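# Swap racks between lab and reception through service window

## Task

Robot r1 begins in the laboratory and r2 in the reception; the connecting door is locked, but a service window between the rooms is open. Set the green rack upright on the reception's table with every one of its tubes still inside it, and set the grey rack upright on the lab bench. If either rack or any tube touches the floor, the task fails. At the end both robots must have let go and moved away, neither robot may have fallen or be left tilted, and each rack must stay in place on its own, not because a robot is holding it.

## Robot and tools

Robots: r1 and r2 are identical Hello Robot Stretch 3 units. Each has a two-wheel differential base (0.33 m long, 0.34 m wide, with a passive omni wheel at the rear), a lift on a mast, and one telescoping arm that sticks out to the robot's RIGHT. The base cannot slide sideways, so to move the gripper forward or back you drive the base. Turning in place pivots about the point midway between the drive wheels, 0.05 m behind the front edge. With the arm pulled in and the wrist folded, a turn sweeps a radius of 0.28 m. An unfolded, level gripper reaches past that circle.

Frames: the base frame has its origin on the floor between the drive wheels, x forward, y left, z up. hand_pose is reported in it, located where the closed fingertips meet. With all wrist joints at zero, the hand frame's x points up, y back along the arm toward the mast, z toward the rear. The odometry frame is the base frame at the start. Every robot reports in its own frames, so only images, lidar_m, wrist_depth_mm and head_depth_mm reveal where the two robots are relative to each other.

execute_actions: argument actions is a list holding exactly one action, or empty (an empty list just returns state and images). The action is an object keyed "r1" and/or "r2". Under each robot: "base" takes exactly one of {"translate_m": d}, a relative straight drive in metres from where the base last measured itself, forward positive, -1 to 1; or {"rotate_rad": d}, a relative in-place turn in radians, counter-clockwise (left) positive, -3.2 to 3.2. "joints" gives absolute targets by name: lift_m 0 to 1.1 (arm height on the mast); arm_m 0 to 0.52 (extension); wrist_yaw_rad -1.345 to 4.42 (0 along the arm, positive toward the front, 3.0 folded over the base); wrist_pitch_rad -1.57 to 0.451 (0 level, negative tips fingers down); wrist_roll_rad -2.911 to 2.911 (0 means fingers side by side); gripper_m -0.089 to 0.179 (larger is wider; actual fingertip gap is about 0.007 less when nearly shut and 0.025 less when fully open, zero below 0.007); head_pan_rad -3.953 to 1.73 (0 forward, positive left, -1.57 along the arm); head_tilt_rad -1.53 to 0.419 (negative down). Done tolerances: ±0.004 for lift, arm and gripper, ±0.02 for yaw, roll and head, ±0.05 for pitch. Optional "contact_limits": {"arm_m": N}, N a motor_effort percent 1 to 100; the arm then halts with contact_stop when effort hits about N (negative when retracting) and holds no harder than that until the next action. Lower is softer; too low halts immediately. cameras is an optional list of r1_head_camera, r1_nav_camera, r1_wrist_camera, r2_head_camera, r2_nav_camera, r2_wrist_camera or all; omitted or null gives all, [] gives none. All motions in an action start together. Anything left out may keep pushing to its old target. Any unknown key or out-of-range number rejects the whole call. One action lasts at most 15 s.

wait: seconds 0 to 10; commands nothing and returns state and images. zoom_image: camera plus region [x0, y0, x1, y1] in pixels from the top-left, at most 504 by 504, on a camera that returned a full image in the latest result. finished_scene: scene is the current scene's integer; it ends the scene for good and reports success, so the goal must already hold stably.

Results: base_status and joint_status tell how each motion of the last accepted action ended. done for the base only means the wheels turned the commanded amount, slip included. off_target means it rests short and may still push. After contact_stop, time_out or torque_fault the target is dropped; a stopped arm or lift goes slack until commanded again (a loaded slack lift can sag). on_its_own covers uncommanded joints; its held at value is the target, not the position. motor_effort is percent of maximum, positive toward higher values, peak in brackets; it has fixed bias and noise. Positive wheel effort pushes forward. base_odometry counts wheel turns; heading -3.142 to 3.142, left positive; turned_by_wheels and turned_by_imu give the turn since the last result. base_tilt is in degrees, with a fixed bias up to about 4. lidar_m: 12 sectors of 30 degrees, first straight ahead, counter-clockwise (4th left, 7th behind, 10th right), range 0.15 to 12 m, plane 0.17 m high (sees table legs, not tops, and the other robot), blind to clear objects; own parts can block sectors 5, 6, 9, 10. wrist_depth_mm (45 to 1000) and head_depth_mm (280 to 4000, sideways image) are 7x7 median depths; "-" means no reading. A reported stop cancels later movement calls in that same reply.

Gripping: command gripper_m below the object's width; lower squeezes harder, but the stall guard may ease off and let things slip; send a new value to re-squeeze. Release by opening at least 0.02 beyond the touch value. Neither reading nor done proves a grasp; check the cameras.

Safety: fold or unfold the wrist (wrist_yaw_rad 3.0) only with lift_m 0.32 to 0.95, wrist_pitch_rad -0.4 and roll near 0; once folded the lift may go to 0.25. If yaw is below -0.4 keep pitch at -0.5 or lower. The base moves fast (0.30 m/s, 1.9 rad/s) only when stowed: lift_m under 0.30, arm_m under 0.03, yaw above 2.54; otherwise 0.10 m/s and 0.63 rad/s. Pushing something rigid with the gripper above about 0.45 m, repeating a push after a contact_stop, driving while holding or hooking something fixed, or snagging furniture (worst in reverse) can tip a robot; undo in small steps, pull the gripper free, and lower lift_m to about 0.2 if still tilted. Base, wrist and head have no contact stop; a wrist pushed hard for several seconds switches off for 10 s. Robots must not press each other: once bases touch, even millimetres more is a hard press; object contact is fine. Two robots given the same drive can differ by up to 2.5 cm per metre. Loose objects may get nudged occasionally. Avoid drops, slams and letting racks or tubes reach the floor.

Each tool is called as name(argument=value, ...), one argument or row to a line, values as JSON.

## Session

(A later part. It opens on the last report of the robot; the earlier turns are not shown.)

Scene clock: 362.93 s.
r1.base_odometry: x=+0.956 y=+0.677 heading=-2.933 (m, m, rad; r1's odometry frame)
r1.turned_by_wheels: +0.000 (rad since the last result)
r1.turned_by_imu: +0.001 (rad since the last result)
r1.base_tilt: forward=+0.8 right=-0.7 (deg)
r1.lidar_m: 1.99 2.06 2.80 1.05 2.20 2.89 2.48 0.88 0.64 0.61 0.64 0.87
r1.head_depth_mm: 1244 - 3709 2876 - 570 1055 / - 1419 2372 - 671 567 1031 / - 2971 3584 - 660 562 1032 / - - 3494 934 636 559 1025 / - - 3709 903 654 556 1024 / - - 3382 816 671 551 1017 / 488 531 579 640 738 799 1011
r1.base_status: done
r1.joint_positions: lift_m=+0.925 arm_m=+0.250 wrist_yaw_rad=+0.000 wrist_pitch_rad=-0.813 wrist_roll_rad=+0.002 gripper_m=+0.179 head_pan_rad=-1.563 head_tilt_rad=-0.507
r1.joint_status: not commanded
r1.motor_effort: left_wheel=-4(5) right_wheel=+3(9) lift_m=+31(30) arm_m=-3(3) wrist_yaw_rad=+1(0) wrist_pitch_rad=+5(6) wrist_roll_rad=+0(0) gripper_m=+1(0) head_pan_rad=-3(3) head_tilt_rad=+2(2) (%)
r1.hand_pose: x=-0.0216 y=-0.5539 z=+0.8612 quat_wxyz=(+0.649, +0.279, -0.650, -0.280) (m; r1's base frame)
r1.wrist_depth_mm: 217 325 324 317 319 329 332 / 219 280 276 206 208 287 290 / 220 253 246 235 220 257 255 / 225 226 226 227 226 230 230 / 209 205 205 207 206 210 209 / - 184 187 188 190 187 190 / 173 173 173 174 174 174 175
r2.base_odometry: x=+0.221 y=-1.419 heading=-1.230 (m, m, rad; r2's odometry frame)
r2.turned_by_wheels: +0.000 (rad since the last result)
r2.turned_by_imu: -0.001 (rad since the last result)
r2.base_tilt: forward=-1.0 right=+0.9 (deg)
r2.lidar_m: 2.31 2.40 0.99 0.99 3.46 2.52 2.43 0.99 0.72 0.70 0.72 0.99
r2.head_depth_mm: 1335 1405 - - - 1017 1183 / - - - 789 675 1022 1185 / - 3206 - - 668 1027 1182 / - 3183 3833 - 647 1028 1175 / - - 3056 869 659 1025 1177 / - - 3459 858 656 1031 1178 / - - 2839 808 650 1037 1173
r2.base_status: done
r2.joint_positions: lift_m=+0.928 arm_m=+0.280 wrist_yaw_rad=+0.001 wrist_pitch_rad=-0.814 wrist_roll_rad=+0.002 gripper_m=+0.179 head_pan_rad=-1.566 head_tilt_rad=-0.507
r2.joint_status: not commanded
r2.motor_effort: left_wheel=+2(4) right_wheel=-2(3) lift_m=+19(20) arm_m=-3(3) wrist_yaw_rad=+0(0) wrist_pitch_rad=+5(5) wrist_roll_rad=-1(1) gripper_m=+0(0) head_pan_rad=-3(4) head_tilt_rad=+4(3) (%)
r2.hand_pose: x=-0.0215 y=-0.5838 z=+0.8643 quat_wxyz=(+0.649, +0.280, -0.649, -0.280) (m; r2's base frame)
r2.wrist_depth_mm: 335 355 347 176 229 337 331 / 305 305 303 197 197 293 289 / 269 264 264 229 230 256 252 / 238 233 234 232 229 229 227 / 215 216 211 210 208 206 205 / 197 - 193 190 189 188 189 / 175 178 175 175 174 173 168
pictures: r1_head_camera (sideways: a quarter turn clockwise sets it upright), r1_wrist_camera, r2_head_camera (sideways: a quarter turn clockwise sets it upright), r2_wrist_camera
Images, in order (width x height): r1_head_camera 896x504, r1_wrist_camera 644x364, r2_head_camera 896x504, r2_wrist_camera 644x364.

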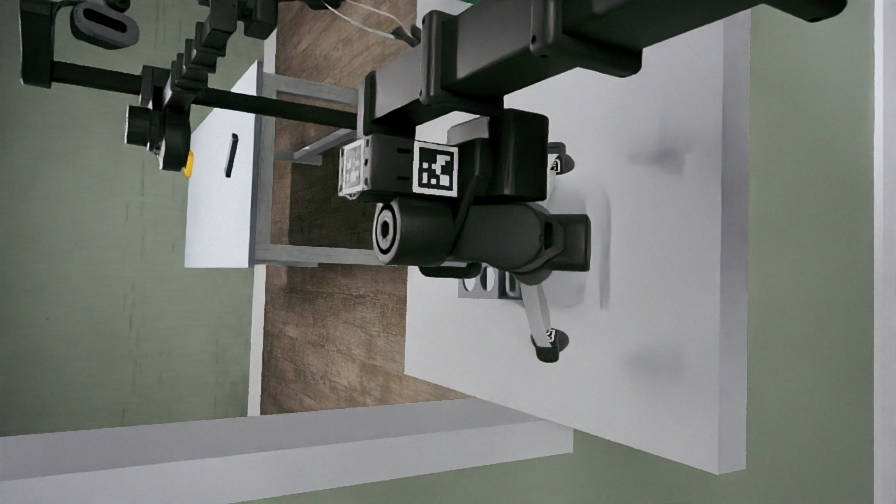

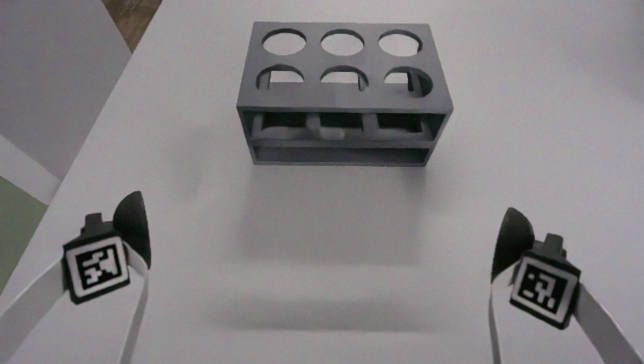

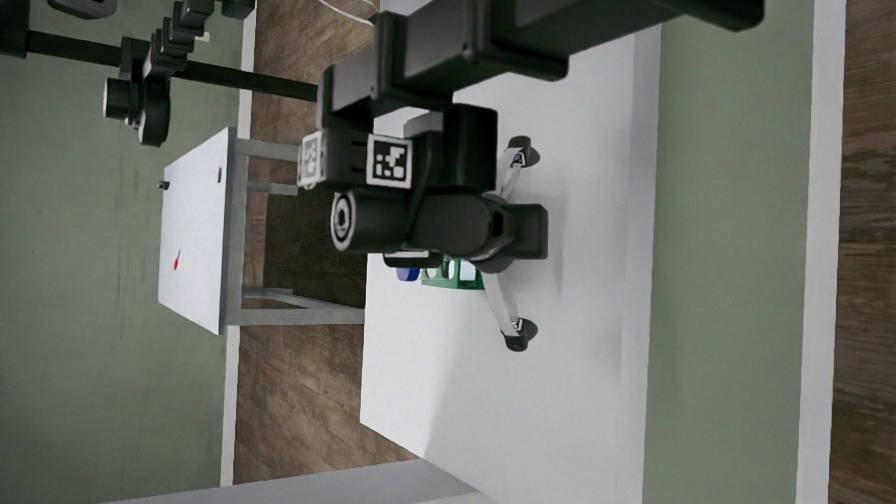

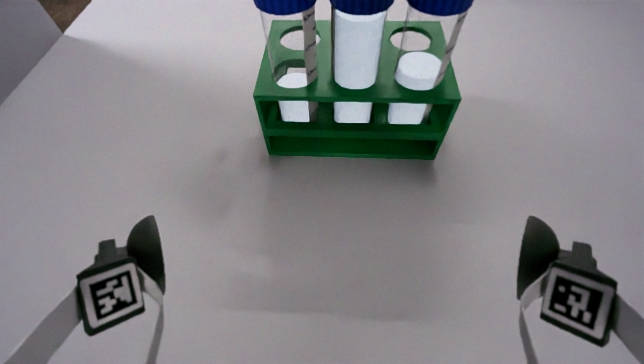

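execute_actions(
  actions=[
    {"r1":{"base":{"translate_m":-0.009},"joints":{"arm_m":0.36,"lift_m":0.923}},"r2":{"base":{"translate_m":-0.009},"joints":{"arm_m":0.398,"lift_m":0.926}}},
  ],
  cameras=["r1_wrist_camera","r2_wrist_camera"],
)

Scene clock: 374.57 s.
r1.base_odometry: x=+0.965 y=+0.679 heading=-2.933 (m, m, rad; r1's odometry frame)
r1.turned_by_wheels: +0.000 (rad since the last result)
r1.turned_by_imu: +0.000 (rad since the last result)
r1.base_tilt: forward=+0.8 right=-0.6 (deg)
r1.lidar_m: 1.99 2.08 2.81 1.04 2.18 2.87 2.49 0.88 0.64 0.61 0.63 0.86
r1.head_depth_mm: 1267 - 3718 2858 - 569 1041 / - 1343 2353 849 670 567 1037 / - 2934 3291 840 688 563 1030 / - - 3657 - 682 559 1028 / - - 3695 947 677 556 1021 / - - 3406 818 670 553 1017 / 514 531 579 644 723 584 1012
r1.base_status: done
r1.joint_positions: lift_m=+0.923 arm_m=+0.360 wrist_yaw_rad=+0.000 wrist_pitch_rad=-0.813 wrist_roll_rad=+0.002 gripper_m=+0.179 head_pan_rad=-1.563 head_tilt_rad=-0.507
r1.joint_status: all done
r1.motor_effort: left_wheel=-3(9) right_wheel=+3(5) lift_m=+29(31) arm_m=+5(4) wrist_yaw_rad=+0(0) wrist_pitch_rad=+6(6) wrist_roll_rad=+0(0) gripper_m=+0(0) head_pan_rad=-2(3) head_tilt_rad=+2(2) (%)
r1.hand_pose: x=-0.0216 y=-0.6633 z=+0.8593 quat_wxyz=(+0.649, +0.279, -0.650, -0.280) (m; r1's base frame)
r1.wrist_depth_mm: - 345 320 324 326 327 330 / - 281 280 282 284 284 286 / 240 248 248 250 252 251 253 / 220 224 181 161 183 226 225 / 202 203 145 171 146 207 205 / - 182 130 130 133 158 187 / 171 171 169 169 169 172 172
r2.base_odometry: x=+0.218 y=-1.411 heading=-1.230 (m, m, rad; r2's odometry frame)
r2.turned_by_wheels: +0.000 (rad since the last result)
r2.turned_by_imu: +0.001 (rad since the last result)
r2.base_tilt: forward=-0.9 right=+0.9 (deg)
r2.lidar_m: 2.32 2.41 0.99 0.98 3.44 2.51 2.42 0.99 0.72 0.70 0.72 0.99
r2.head_depth_mm: 1276 - 3705 - - 1048 1193 / - 2313 - 855 675 1024 1187 / - 3258 - 785 671 1017 1182 / - 3137 3762 772 665 1024 1170 / - - 3271 870 659 1028 1177 / - - 3405 858 654 1029 1169 / - - 3006 818 649 1034 1182
r2.base_status: done
r2.joint_positions: lift_m=+0.926 arm_m=+0.398 wrist_yaw_rad=+0.001 wrist_pitch_rad=-0.813 wrist_roll_rad=+0.002 gripper_m=+0.179 head_pan_rad=-1.566 head_tilt_rad=-0.507
r2.joint_status: all done
r2.motor_effort: left_wheel=+2(3) right_wheel=-3(8) lift_m=+19(19) arm_m=+4(3) wrist_yaw_rad=-1(1) wrist_pitch_rad=+5(5) wrist_roll_rad=-1(1) gripper_m=+0(0) head_pan_rad=-3(3) head_tilt_rad=+4(4) (%)
r2.hand_pose: x=-0.0215 y=-0.7011 z=+0.8623 quat_wxyz=(+0.649, +0.280, -0.649, -0.280) (m; r2's base frame)
r2.wrist_depth_mm: - 350 346 341 335 334 327 / 304 303 299 109 281 287 285 / 265 263 94 93 109 91 251 / 235 224 86 84 85 81 224 / 211 213 132 115 134 88 202 / 194 - 134 133 129 132 187 / 173 174 173 173 170 170 166
pictures: r1_wrist_camera, r2_wrist_camera
Images, in order (width x height): r1_wrist_camera 644x364, r2_wrist_camera 644x364.

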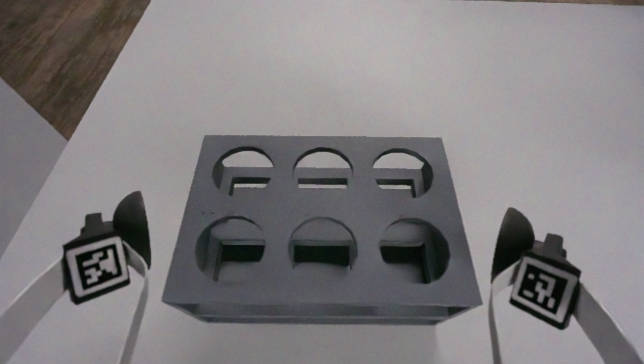

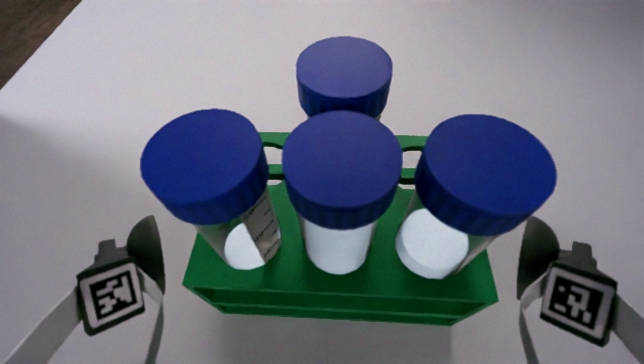

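execute_actions(
  actions=[
    {"r1":{"joints":{"gripper_m":0.1}},"r2":{"joints":{"gripper_m":0.093,"arm_m":0.403}}},
  ],
  cameras=["r1_wrist_camera","r2_wrist_camera"],
)

execute_actions(
  actions=[
    {"r1":{"joints":{"lift_m":0.96}},"r2":{"joints":{"lift_m":0.96}}},
  ],
  cameras=["r1_wrist_camera","r2_wrist_camera","r2_head_camera"],
)

Scene clock: 381.97 s.
r1.base_odometry: x=+0.965 y=+0.679 heading=-2.933 (m, m, rad; r1's odometry frame)
r1.turned_by_wheels: +0.000 (rad since the last result)
r1.turned_by_imu: +0.000 (rad since the last result)
r1.base_tilt: forward=+0.6 right=-0.7 (deg)
r1.lidar_m: 1.99 2.07 2.82 1.04 2.17 2.88 2.49 0.88 0.64 0.61 0.64 0.86
r1.head_depth_mm: 1265 - 3715 1931 - 570 1043 / - 1341 2366 849 671 568 1036 / - 2954 3300 - 688 563 1032 / - - 3655 - 681 560 1027 / - - 3727 946 675 555 1021 / - - 3420 819 671 551 1019 / 513 530 579 644 722 583 1010
r1.base_status: not commanded
r1.joint_positions: lift_m=+0.923 arm_m=+0.360 wrist_yaw_rad=-0.001 wrist_pitch_rad=-0.808 wrist_roll_rad=+0.001 gripper_m=+0.101 head_pan_rad=-1.563 head_tilt_rad=-0.507
r1.joint_status: all done
r1.motor_effort: left_wheel=-3(4) right_wheel=+3(4) lift_m=+30(29) arm_m=+5(5) wrist_yaw_rad=+0(0) wrist_pitch_rad=+4(6) wrist_roll_rad=+0(0) gripper_m=-23(100) head_pan_rad=-3(3) head_tilt_rad=+2(3) (%)
r1.hand_pose: x=-0.0217 y=-0.6643 z=+0.8600 quat_wxyz=(+0.650, +0.278, -0.650, -0.279) (m; r1's base frame)
r1.wrist_depth_mm: - - 325 328 331 333 338 / - 284 285 285 290 289 290 / 243 250 251 252 253 254 254 / 218 223 181 163 188 229 227 / 203 207 146 146 146 210 206 / 189 179 133 131 129 134 189 / 169 171 169 169 170 173 172
r2.base_odometry: x=+0.218 y=-1.411 heading=-1.230 (m, m, rad; r2's odometry frame)
r2.turned_by_wheels: +0.000 (rad since the last result)
r2.turned_by_imu: +0.000 (rad since the last result)
r2.base_tilt: forward=-0.9 right=+0.8 (deg)
r2.lidar_m: 2.32 2.42 0.99 0.98 3.46 2.51 2.42 0.99 0.72 0.70 0.72 0.99
r2.head_depth_mm: 1276 - 3700 - - 1041 1192 / - 2306 - 858 675 1017 1193 / - 3194 - 795 671 1026 1177 / - 3206 3781 773 664 1028 1173 / - - 3269 865 660 1032 1172 / - - 3423 861 655 1034 1175 / - - 3047 818 650 1038 1175
r2.base_status: not commanded
r2.joint_positions: lift_m=+0.926 arm_m=+0.403 wrist_yaw_rad=+0.001 wrist_pitch_rad=-0.806 wrist_roll_rad=+0.007 gripper_m=+0.094 head_pan_rad=-1.566 head_tilt_rad=-0.507
r2.joint_status: all done
r2.motor_effort: left_wheel=+2(2) right_wheel=-4(3) lift_m=+19(19) arm_m=+4(2) wrist_yaw_rad=-1(0) wrist_pitch_rad=+2(5) wrist_roll_rad=-4(4) gripper_m=-20(95) head_pan_rad=-3(3) head_tilt_rad=+4(4) (%)
r2.hand_pose: x=-0.0215 y=-0.7076 z=+0.8635 quat_wxyz=(+0.649, +0.277, -0.652, -0.278) (m; r2's base frame)
r2.wrist_depth_mm: - 358 354 348 342 338 333 / 313 304 303 108 297 290 287 / 272 266 258 99 257 254 250 / 239 90 87 84 85 82 225 / 214 211 96 84 128 77 203 / 195 - 131 127 125 125 184 / 180 175 172 170 167 168 169
pictures: r1_wrist_camera, r2_wrist_camera
Images, in order (width x height): r1_wrist_camera 644x364, r2_wrist_camera 644x364.

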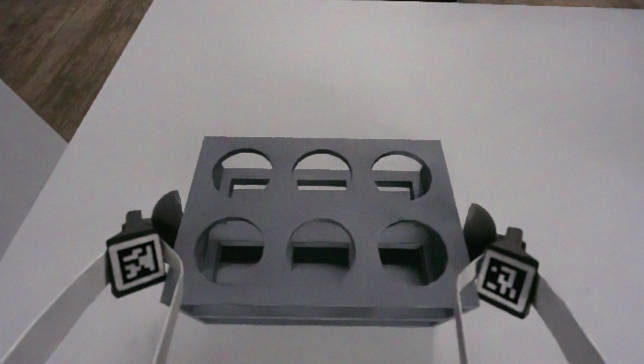

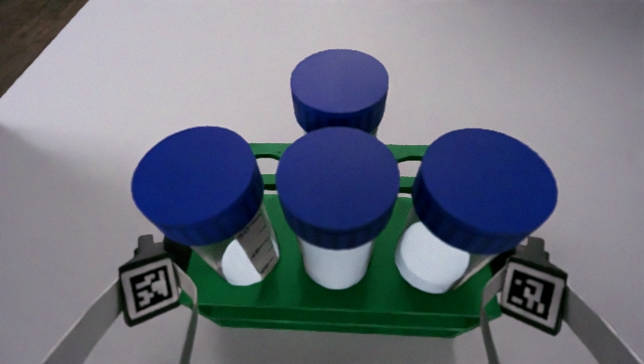

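Scene clock: 383.10 s.
r1.base_odometry: x=+0.965 y=+0.679 heading=-2.933 (m, m, rad; r1's odometry frame)
r1.turned_by_wheels: +0.000 (rad since the last result)
r1.turned_by_imu: +0.000 (rad since the last result)
r1.base_tilt: forward=+0.8 right=-0.7 (deg)
r1.lidar_m: 2.00 2.07 2.81 1.04 2.17 2.88 2.48 0.88 0.64 0.61 0.63 0.87
r1.head_depth_mm: 1267 - - - 672 570 1040 / - 1416 - 912 692 567 1035 / - 3351 - 883 687 563 1030 / - - 3641 732 681 559 1028 / - - 3704 902 677 556 1025 / - - 3445 820 672 551 1018 / 513 531 580 644 724 584 1014
r1.base_status: not commanded
r1.joint_positions: lift_m=+0.960 arm_m=+0.360 wrist_yaw_rad=-0.001 wrist_pitch_rad=-0.816 wrist_roll_rad=+0.001 gripper_m=+0.101 head_pan_rad=-1.563 head_tilt_rad=-0.507
r1.joint_status: all done
r1.motor_effort: left_wheel=-4(4) right_wheel=+3(3) lift_m=+45(51) arm_m=+5(5) wrist_yaw_rad=+1(0) wrist_pitch_rad=+8(8) wrist_roll_rad=+1(1) gripper_m=-23(24) head_pan_rad=-3(4) head_tilt_rad=+4(4) (%)
r1.hand_pose: x=-0.0217 y=-0.6627 z=+0.8953 quat_wxyz=(+0.649, +0.280, -0.649, -0.281) (m; r1's base frame)
r1.wrist_depth_mm: - - 384 383 966 - - / - - 332 333 335 334 341 / - 301 290 296 296 299 300 / 234 263 159 159 181 268 270 / 230 240 144 144 145 248 243 / 219 213 130 130 130 - 225 / 202 204 202 200 201 205 206
r2.base_odometry: x=+0.218 y=-1.411 heading=-1.230 (m, m, rad; r2's odometry frame)
r2.turned_by_wheels: +0.000 (rad since the last result)
r2.turned_by_imu: +0.000 (rad since the last result)
r2.base_tilt: forward=-1.0 right=+0.9 (deg)
r2.lidar_m: 2.32 2.40 0.99 0.99 3.45 2.51 2.43 0.99 0.72 0.70 0.72 0.99
r2.head_depth_mm: 1275 - - - 679 1017 1190 / - - - 893 676 1021 1188 / - 3216 - 808 669 1021 1178 / - 3155 3672 773 663 1028 1187 / - - 3277 833 661 1025 1173 / - - 3454 861 654 1029 1175 / - - 3036 815 648 1037 1182
r2.base_status: not commanded
r2.joint_positions: lift_m=+0.960 arm_m=+0.403 wrist_yaw_rad=+0.001 wrist_pitch_rad=-0.829 wrist_roll_rad=+0.006 gripper_m=+0.094 head_pan_rad=-1.566 head_tilt_rad=-0.507
r2.joint_status: all done
r2.motor_effort: left_wheel=+2(2) right_wheel=-2(2) lift_m=+37(37) arm_m=+4(4) wrist_yaw_rad=-1(1) wrist_pitch_rad=+11(13) wrist_roll_rad=-3(4) gripper_m=-20(20) head_pan_rad=-3(3) head_tilt_rad=+4(4) (%)
r2.hand_pose: x=-0.0215 y=-0.7030 z=+0.8931 quat_wxyz=(+0.646, +0.284, -0.649, -0.286) (m; r2's base frame)
r2.wrist_depth_mm: - 405 393 391 380 377 371 / - 344 339 106 323 326 323 / 305 300 298 98 292 292 287 / 271 90 87 84 85 82 258 / 245 237 89 79 87 76 232 / 223 - 131 127 125 124 213 / 208 203 199 195 193 194 196
pictures: r1_wrist_camera, r2_head_camera (sideways: a quarter turn clockwise sets it upright), r2_wrist_camera
Images, in order (width x height): r1_wrist_camera 644x364, r2_head_camera 896x504, r2_wrist_camera 644x364.

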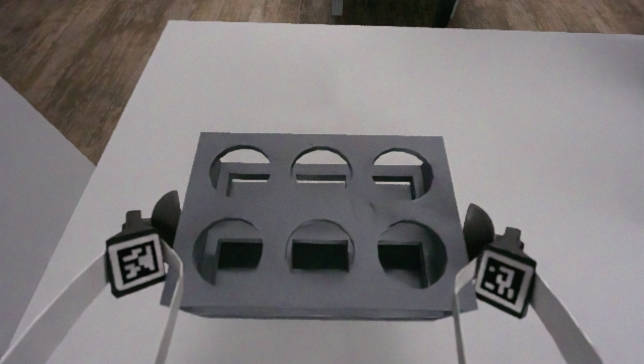

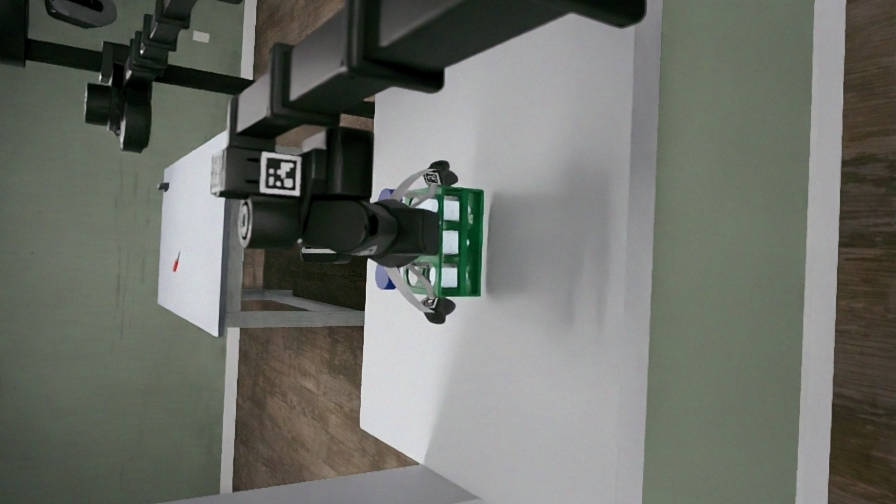

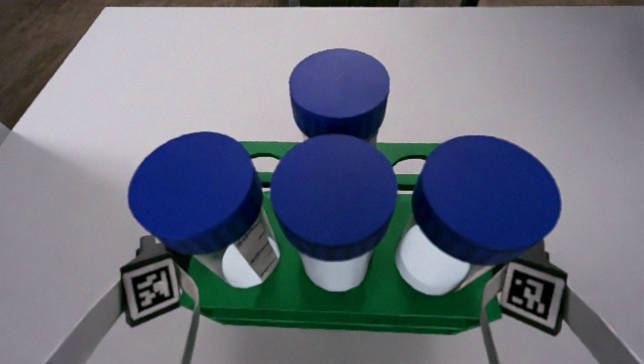

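execute_actions(
  actions=[
    {"r1":{"joints":{"arm_m":0.17}},"r2":{"joints":{"arm_m":0.22}}},
  ],
  cameras=[],
)

execute_actions(
  actions=[
    {"r1":{"base":{"rotate_rad":2.2},"joints":{"arm_m":0.05}},"r2":{"base":{"rotate_rad":2.03},"joints":{"arm_m":0.05}}},
  ],
  cameras=["r2_wrist_camera"],
)

execute_actions(
  actions=[
    {"r1":{"base":{"translate_m":0.6},"joints":{"lift_m":0.92,"arm_m":0.15}},"r2":{"base":{"translate_m":0.5},"joints":{"lift_m":0.92,"arm_m":0.15}}},
  ],
  cameras=[],
)

execute_actions(
  actions=[
    {"r1":{"base":{"rotate_rad":1.19},"joints":{"arm_m":0.38,"head_tilt_rad":-0.7}},"r2":{"base":{"rotate_rad":1.27},"joints":{"arm_m":0.34,"head_tilt_rad":-0.7}}},
  ],
)

Scene clock: 409.73 s.
r1.base_odometry: x=+0.965 y=+0.679 heading=-2.933 (m, m, rad; r1's odometry frame)
r1.turned_by_wheels: +0.000 (rad since the last result)
r1.turned_by_imu: +0.000 (rad since the last result)
r1.base_tilt: forward=+0.7 right=-0.8 (deg)
r1.lidar_m: 2.00 2.07 2.82 1.04 2.18 2.87 2.48 0.87 0.64 0.61 0.64 0.86
r1.head_depth_mm: 1266 1004 - - 672 570 1041 / - 1405 2354 - 635 567 1035 / - 2941 3590 - 584 563 1028 / - - 3481 958 - 559 1027 / - - 3696 903 641 556 1020 / - - 3428 816 670 551 1012 / 513 530 579 645 724 584 1014
r1.base_status: not commanded
r1.joint_positions: lift_m=+0.960 arm_m=+0.170 wrist_yaw_rad=+0.000 wrist_pitch_rad=-0.817 wrist_roll_rad=+0.001 gripper_m=+0.101 head_pan_rad=-1.563 head_tilt_rad=-0.507
r1.joint_status: all done
r1.motor_effort: left_wheel=-4(4) right_wheel=+3(3) lift_m=+45(44) arm_m=-3(2) wrist_yaw_rad=+0(1) wrist_pitch_rad=+7(8) wrist_roll_rad=+1(1) gripper_m=-23(23) head_pan_rad=-3(3) head_tilt_rad=+3(4) (%)
r1.hand_pose: x=-0.0216 y=-0.4731 z=+0.8952 quat_wxyz=(+0.649, +0.281, -0.649, -0.281) (m; r1's base frame)
r1.wrist_depth_mm: 228 321 380 385 386 388 391 / 253 316 333 332 336 337 339 / 316 295 296 299 299 298 302 / 409 267 159 159 180 269 269 / 509 241 144 144 145 247 243 / 485 213 129 129 130 - 222 / 203 203 201 202 202 205 205
r2.base_odometry: x=+0.218 y=-1.411 heading=-1.230 (m, m, rad; r2's odometry frame)
r2.turned_by_wheels: +0.000 (rad since the last result)
r2.turned_by_imu: +0.001 (rad since the last result)
r2.base_tilt: forward=-0.9 right=+0.9 (deg)
r2.lidar_m: 2.32 2.42 0.99 0.98 3.45 2.51 2.43 0.99 0.72 0.70 0.72 0.99
r2.head_depth_mm: 1283 1134 - - 655 1019 1188 / - - - - 675 1021 1190 / - 3234 3838 - 608 1025 1184 / - 3154 3818 - 614 1024 1175 / - - 3190 870 619 1029 1175 / - - 3490 862 656 1028 1166 / - - 3011 818 649 1030 1181
r2.base_status: not commanded
r2.joint_positions: lift_m=+0.960 arm_m=+0.220 wrist_yaw_rad=+0.001 wrist_pitch_rad=-0.830 wrist_roll_rad=+0.004 gripper_m=+0.094 head_pan_rad=-1.566 head_tilt_rad=-0.507
r2.joint_status: all done
r2.motor_effort: left_wheel=+2(2) right_wheel=-3(2) lift_m=+37(36) arm_m=-3(6) wrist_yaw_rad=-1(1) wrist_pitch_rad=+12(12) wrist_roll_rad=-2(4) gripper_m=-20(20) head_pan_rad=-3(3) head_tilt_rad=+4(4) (%)
r2.hand_pose: x=-0.0215 y=-0.5205 z=+0.8929 quat_wxyz=(+0.646, +0.285, -0.648, -0.286) (m; r2's base frame)
r2.wrist_depth_mm: 348 395 394 390 384 379 373 / 339 344 341 107 331 332 325 / 307 303 299 98 291 291 288 / 272 90 87 84 84 82 256 / 246 235 88 78 87 76 233 / 224 - 130 126 125 124 214 / 213 207 202 194 193 196 196
pictures: none
No camera images: the call's "cameras" was empty. Leave "cameras" out to get every camera's image.

Scene clock: 414.20 s.
r1.base_odometry: x=+0.965 y=+0.679 heading=-0.733 (m, m, rad; r1's odometry frame)
r1.turned_by_wheels: +2.200 (rad since the last result)
r1.turned_by_imu: +2.211 (rad since the last result)
r1.base_tilt: forward=+0.7 right=-0.6 (deg)
r1.lidar_m: 1.25 2.82 1.78 0.80 0.62 0.61 0.66 0.97 2.00 2.14 3.14 1.04
r1.head_depth_mm: 1663 1792 1939 2069 - - - / 1778 1912 2065 2226 - - - / 1878 2022 2208 2366 - - - / 2001 2173 2393 2489 - - 1181 / 2134 2337 2606 2458 1838 505 1231 / 2304 2546 2838 2451 1841 1462 1225 / 2500 2799 3090 2410 1820 1465 1221
r1.base_status: done
r1.joint_positions: lift_m=+0.960 arm_m=+0.050 wrist_yaw_rad=+0.000 wrist_pitch_rad=-0.817 wrist_roll_rad=+0.001 gripper_m=+0.101 head_pan_rad=-1.563 head_tilt_rad=-0.507
r1.joint_status: all done
r1.motor_effort: left_wheel=-3(10) right_wheel=+3(9) lift_m=+45(45) arm_m=-3(2) wrist_yaw_rad=+0(0) wrist_pitch_rad=+8(8) wrist_roll_rad=+1(1) gripper_m=-23(23) head_pan_rad=-3(3) head_tilt_rad=+2(3) (%)
r1.hand_pose: x=-0.0216 y=-0.3531 z=+0.8952 quat_wxyz=(+0.649, +0.281, -0.649, -0.281) (m; r1's base frame)
r1.wrist_depth_mm: - - - - - - - / - - - - - - - / - - - - - - - / - - 159 159 181 - - / - - 144 145 145 - - / - - 129 129 131 - - / 962 946 950 915 928 937 939
r2.base_odometry: x=+0.218 y=-1.411 heading=+0.800 (m, m, rad; r2's odometry frame)
r2.turned_by_wheels: +2.030 (rad since the last result)
r2.turned_by_imu: +2.004 (rad since the last result)
r2.base_tilt: forward=-1.0 right=+0.9 (deg)
r2.lidar_m: 1.02 2.58 2.43 1.09 0.74 0.70 0.71 0.91 2.07 2.36 3.05 0.99
r2.head_depth_mm: 1876 2019 2205 2373 - - 1184 / 1965 2157 2325 2470 - - 1188 / 2045 2233 2488 2454 - - 1179 / 2148 2367 2592 2412 - - 1182 / 2274 2457 2782 2413 1820 495 1231 / 2384 2640 2899 2367 1804 1453 1217 / 2480 2771 2989 2357 1789 1438 1214
r2.base_status: done
r2.joint_positions: lift_m=+0.960 arm_m=+0.050 wrist_yaw_rad=+0.001 wrist_pitch_rad=-0.830 wrist_roll_rad=+0.004 gripper_m=+0.094 head_pan_rad=-1.566 head_tilt_rad=-0.507
r2.joint_status: all done
r2.motor_effort: left_wheel=-2(5) right_wheel=+2(8) lift_m=+37(37) arm_m=-4(3) wrist_yaw_rad=-1(1) wrist_pitch_rad=+11(12) wrist_roll_rad=-2(3) gripper_m=-20(20) head_pan_rad=-2(2) head_tilt_rad=+5(4) (%)
r2.hand_pose: x=-0.0215 y=-0.3505 z=+0.8929 quat_wxyz=(+0.646, +0.285, -0.648, -0.286) (m; r2's base frame)
r2.wrist_depth_mm: - - - - - - - / - - - 107 - - - / - - - 98 - - - / - 90 87 84 84 82 - / - - 89 79 86 76 - / - - 131 127 126 124 - / - 964 961 967 933 956 954
pictures: r2_wrist_camera
Images, in order (width x height): r2_wrist_camera 644x364.

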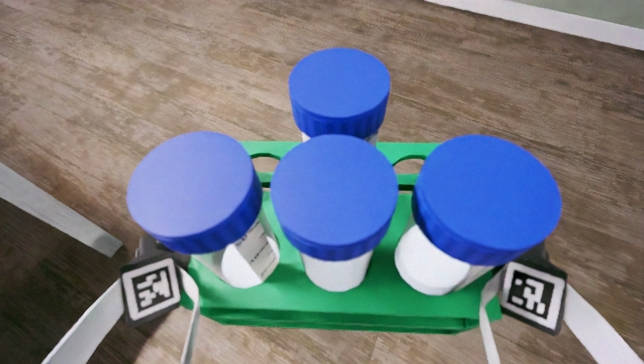

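Scene clock: 421.30 s.
r1.base_odometry: x=+1.411 y=+0.277 heading=-0.733 (m, m, rad; r1's odometry frame)
r1.turned_by_wheels: +0.000 (rad since the last result)
r1.turned_by_imu: +0.002 (rad since the last result)
r1.base_tilt: forward=+0.8 right=-0.7 (deg)
r1.lidar_m: 0.65 2.47 2.43 1.44 1.12 1.10 1.18 1.70 2.34 2.51 0.61 0.98
r1.head_depth_mm: 1962 2114 2284 2418 - 1495 1261 / 2063 2234 2420 2560 - 1446 1253 / 2195 2391 2608 2718 - 1423 1246 / 2348 2568 2810 2620 - 1410 1239 / 2516 2762 3034 2475 1909 1402 1233 / 2699 2996 3245 2430 1828 1469 1226 / 2928 3288 3414 2421 1817 1462 969
r1.base_status: done
r1.joint_positions: lift_m=+0.920 arm_m=+0.150 wrist_yaw_rad=+0.000 wrist_pitch_rad=-0.817 wrist_roll_rad=+0.001 gripper_m=+0.101 head_pan_rad=-1.563 head_tilt_rad=-0.507
r1.joint_status: all done
r1.motor_effort: left_wheel=-4(4) right_wheel=+3(9) lift_m=+31(43) arm_m=+5(5) wrist_yaw_rad=-1(0) wrist_pitch_rad=+8(8) wrist_roll_rad=+1(1) gripper_m=-23(23) head_pan_rad=-3(3) head_tilt_rad=+2(4) (%)
r1.hand_pose: x=-0.0216 y=-0.4525 z=+0.8556 quat_wxyz=(+0.649, +0.281, -0.649, -0.281) (m; r1's base frame)
r1.wrist_depth_mm: - - - - - - - / - - - - - - - / 334 - - - - - - / 348 - 159 159 181 - - / 424 438 144 145 145 - - / - 953 129 129 130 - - / 914 899 884 878 918 892 904
r2.base_odometry: x=+0.566 y=-1.052 heading=+0.800 (m, m, rad; r2's odometry frame)
r2.turned_by_wheels: +0.000 (rad since the last result)
r2.turned_by_imu: -0.002 (rad since the last result)
r2.base_tilt: forward=-1.0 right=+0.8 (deg)
r2.lidar_m: 0.53 2.37 2.20 1.76 1.22 1.14 1.16 1.50 2.53 2.58 0.67 1.34
r2.head_depth_mm: 2069 2252 2447 2550 - 1449 1244 / 2167 2327 2581 - - 1463 1245 / 2239 2442 2707 2704 - 1436 1240 / 2345 2562 2803 2523 - 1388 1230 / 2442 2699 2980 2388 1843 1425 1231 / 2587 2868 3069 2354 1822 1455 1188 / 2709 3031 3250 2352 818 955 1145
r2.base_status: done
r2.joint_positions: lift_m=+0.920 arm_m=+0.150 wrist_yaw_rad=+0.001 wrist_pitch_rad=-0.830 wrist_roll_rad=+0.004 gripper_m=+0.094 head_pan_rad=-1.566 head_tilt_rad=-0.507
r2.joint_status: all done
r2.motor_effort: left_wheel=-2(3) right_wheel=+1(7) lift_m=+21(35) arm_m=+4(6) wrist_yaw_rad=+0(1) wrist_pitch_rad=+12(12) wrist_roll_rad=-2(2) gripper_m=-19(20) head_pan_rad=-3(2) head_tilt_rad=+4(5) (%)
r2.hand_pose: x=-0.0215 y=-0.4497 z=+0.8535 quat_wxyz=(+0.646, +0.285, -0.648, -0.286) (m; r2's base frame)
r2.wrist_depth_mm: - - - - - - - / 387 - - 107 - - - / 342 412 - 98 - - - / 323 90 87 84 85 82 - / - - 88 79 87 76 - / - - 131 127 126 124 - / 975 946 943 886 918 920 928
pictures: none
No camera images: the call's "cameras" was empty. Leave "cameras" out to get every camera's image.

Scene clock: 424.27 s.
r1.base_odometry: x=+1.411 y=+0.277 heading=+0.457 (m, m, rad; r1's odometry frame)
r1.turned_by_wheels: +1.190 (rad since the last result)
r1.turned_by_imu: +1.196 (rad since the last result)
r1.base_tilt: forward=+0.8 right=-0.6 (deg)
r1.lidar_m: 2.31 1.30 1.10 1.10 1.25 2.07 2.34 2.67 0.61 0.72 0.65 2.43
r1.head_depth_mm: 2573 1556 - - 1475 1281 1132 / 2652 1756 1008 794 1473 1337 1149 / 2688 1837 964 799 1495 1329 1145 / 2746 1633 1006 768 1490 1317 1137 / 2812 3071 1058 785 1475 1313 1136 / 2913 3144 2339 802 1030 1225 1133 / 2963 3191 2419 825 1493 1299 1121
r1.base_status: done
r1.joint_positions: lift_m=+0.920 arm_m=+0.380 wrist_yaw_rad=+0.000 wrist_pitch_rad=-0.817 wrist_roll_rad=+0.001 gripper_m=+0.101 head_pan_rad=-1.563 head_tilt_rad=-0.691
r1.joint_status: all done
r1.motor_effort: left_wheel=-3(9) right_wheel=+3(8) lift_m=+31(31) arm_m=+5(6) wrist_yaw_rad=+0(1) wrist_pitch_rad=+8(7) wrist_roll_rad=+0(1) gripper_m=-23(23) head_pan_rad=-3(3) head_tilt_rad=-3(17) (%)
r1.hand_pose: x=-0.0216 y=-0.6825 z=+0.8556 quat_wxyz=(+0.649, +0.281, -0.649, -0.281) (m; r1's base frame)
r1.wrist_depth_mm: - - 418 426 422 431 433 / - 377 366 368 370 375 376 / - 327 326 332 327 327 331 / 300 294 158 158 181 296 299 / 264 267 144 144 145 276 271 / 249 236 129 129 130 - 248 / 223 225 223 224 223 228 229
r2.base_odometry: x=+0.566 y=-1.052 heading=+2.070 (m, m, rad; r2's odometry frame)
r2.turned_by_wheels: +1.270 (rad since the last result)
r2.turned_by_imu: +1.253 (rad since the last result)
r2.base_tilt: forward=-1.0 right=+0.9 (deg)
r2.lidar_m: 2.21 1.45 1.16 1.14 1.24 1.87 2.53 0.68 0.74 0.53 2.84 2.24
r2.head_depth_mm: 2624 1499 - - 1095 1332 1153 / 2628 1603 932 785 736 1332 1145 / 2698 - 892 753 1439 1320 1147 / 2720 1540 870 727 1444 1316 1147 / 2793 3008 1057 760 831 1224 1142 / 2761 3109 2369 1800 1466 1300 1127 / 2839 3063 2312 1845 1525 1294 1123
r2.base_status: done
r2.joint_positions: lift_m=+0.920 arm_m=+0.340 wrist_yaw_rad=+0.000 wrist_pitch_rad=-0.831 wrist_roll_rad=+0.004 gripper_m=+0.094 head_pan_rad=-1.566 head_tilt_rad=-0.691
r2.joint_status: all done
r2.motor_effort: left_wheel=-2(5) right_wheel=+1(8) lift_m=+22(22) arm_m=+4(3) wrist_yaw_rad=-1(1) wrist_pitch_rad=+12(12) wrist_roll_rad=-2(2) gripper_m=-20(20) head_pan_rad=-2(3) head_tilt_rad=-4(22) (%)
r2.hand_pose: x=-0.0215 y=-0.6397 z=+0.8535 quat_wxyz=(+0.646, +0.285, -0.648, -0.286) (m; r2's base frame)
r2.wrist_depth_mm: - - - 430 424 421 418 / - - 401 106 364 369 360 / - - 333 98 321 321 305 / - 90 87 84 84 82 288 / - - 88 79 87 76 259 / - - 131 127 125 124 239 / 987 227 222 218 214 218 220
pictures: r1_head_camera (sideways: a quarter turn clockwise sets it upright), r1_nav_camera (sideways: a quarter turn counterclockwise sets it upright), r1_wrist_camera, r2_head_camera (sideways: a quarter turn clockwise sets it upright), r2_nav_camera (sideways: a quarter turn counterclockwise sets it upright), r2_wrist_camera
Images, in order (width x height): r1_head_camera 896x504, r1_nav_camera 672x504, r1_wrist_camera 644x364, r2_head_camera 896x504, r2_nav_camera 672x504, r2_wrist_camera 644x364.

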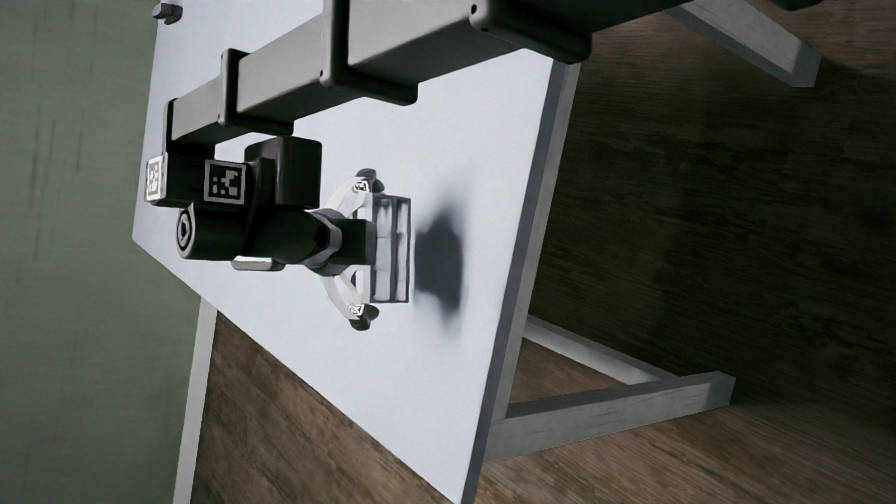

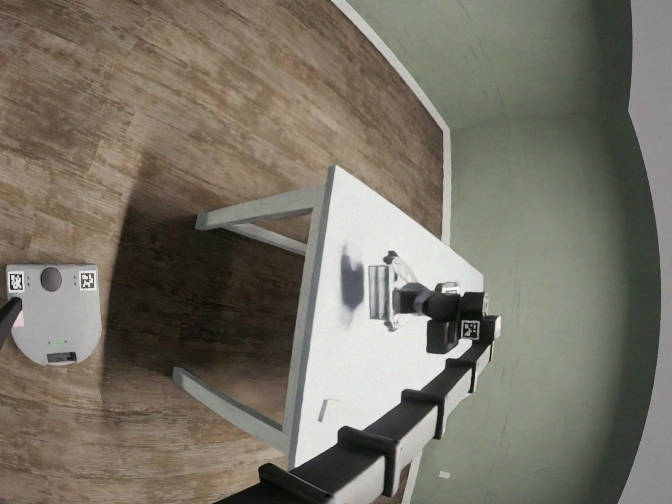

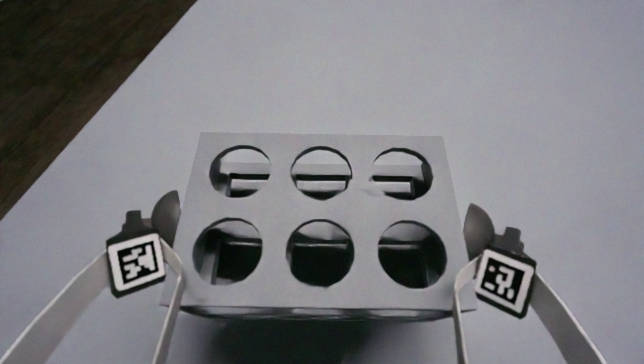

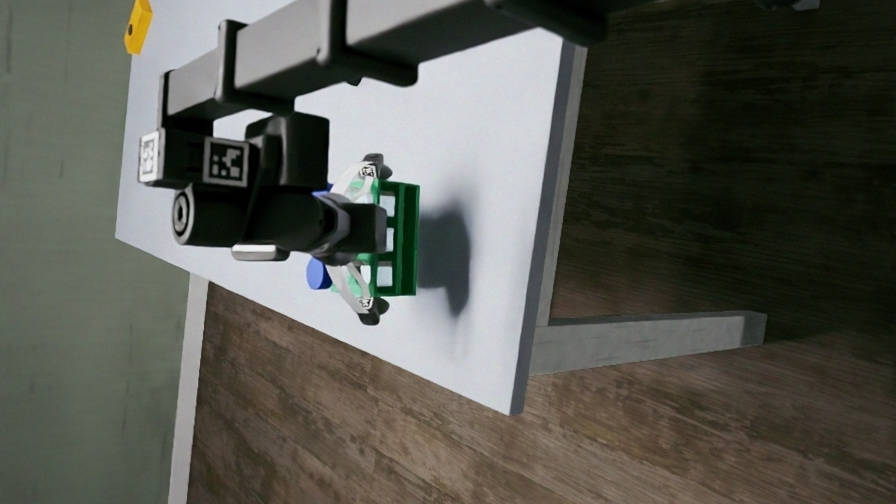

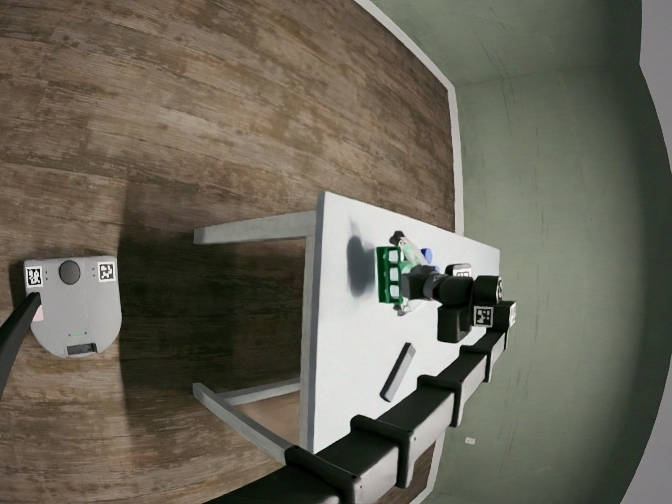

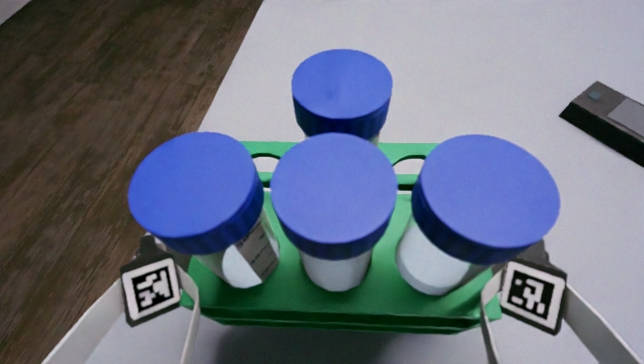

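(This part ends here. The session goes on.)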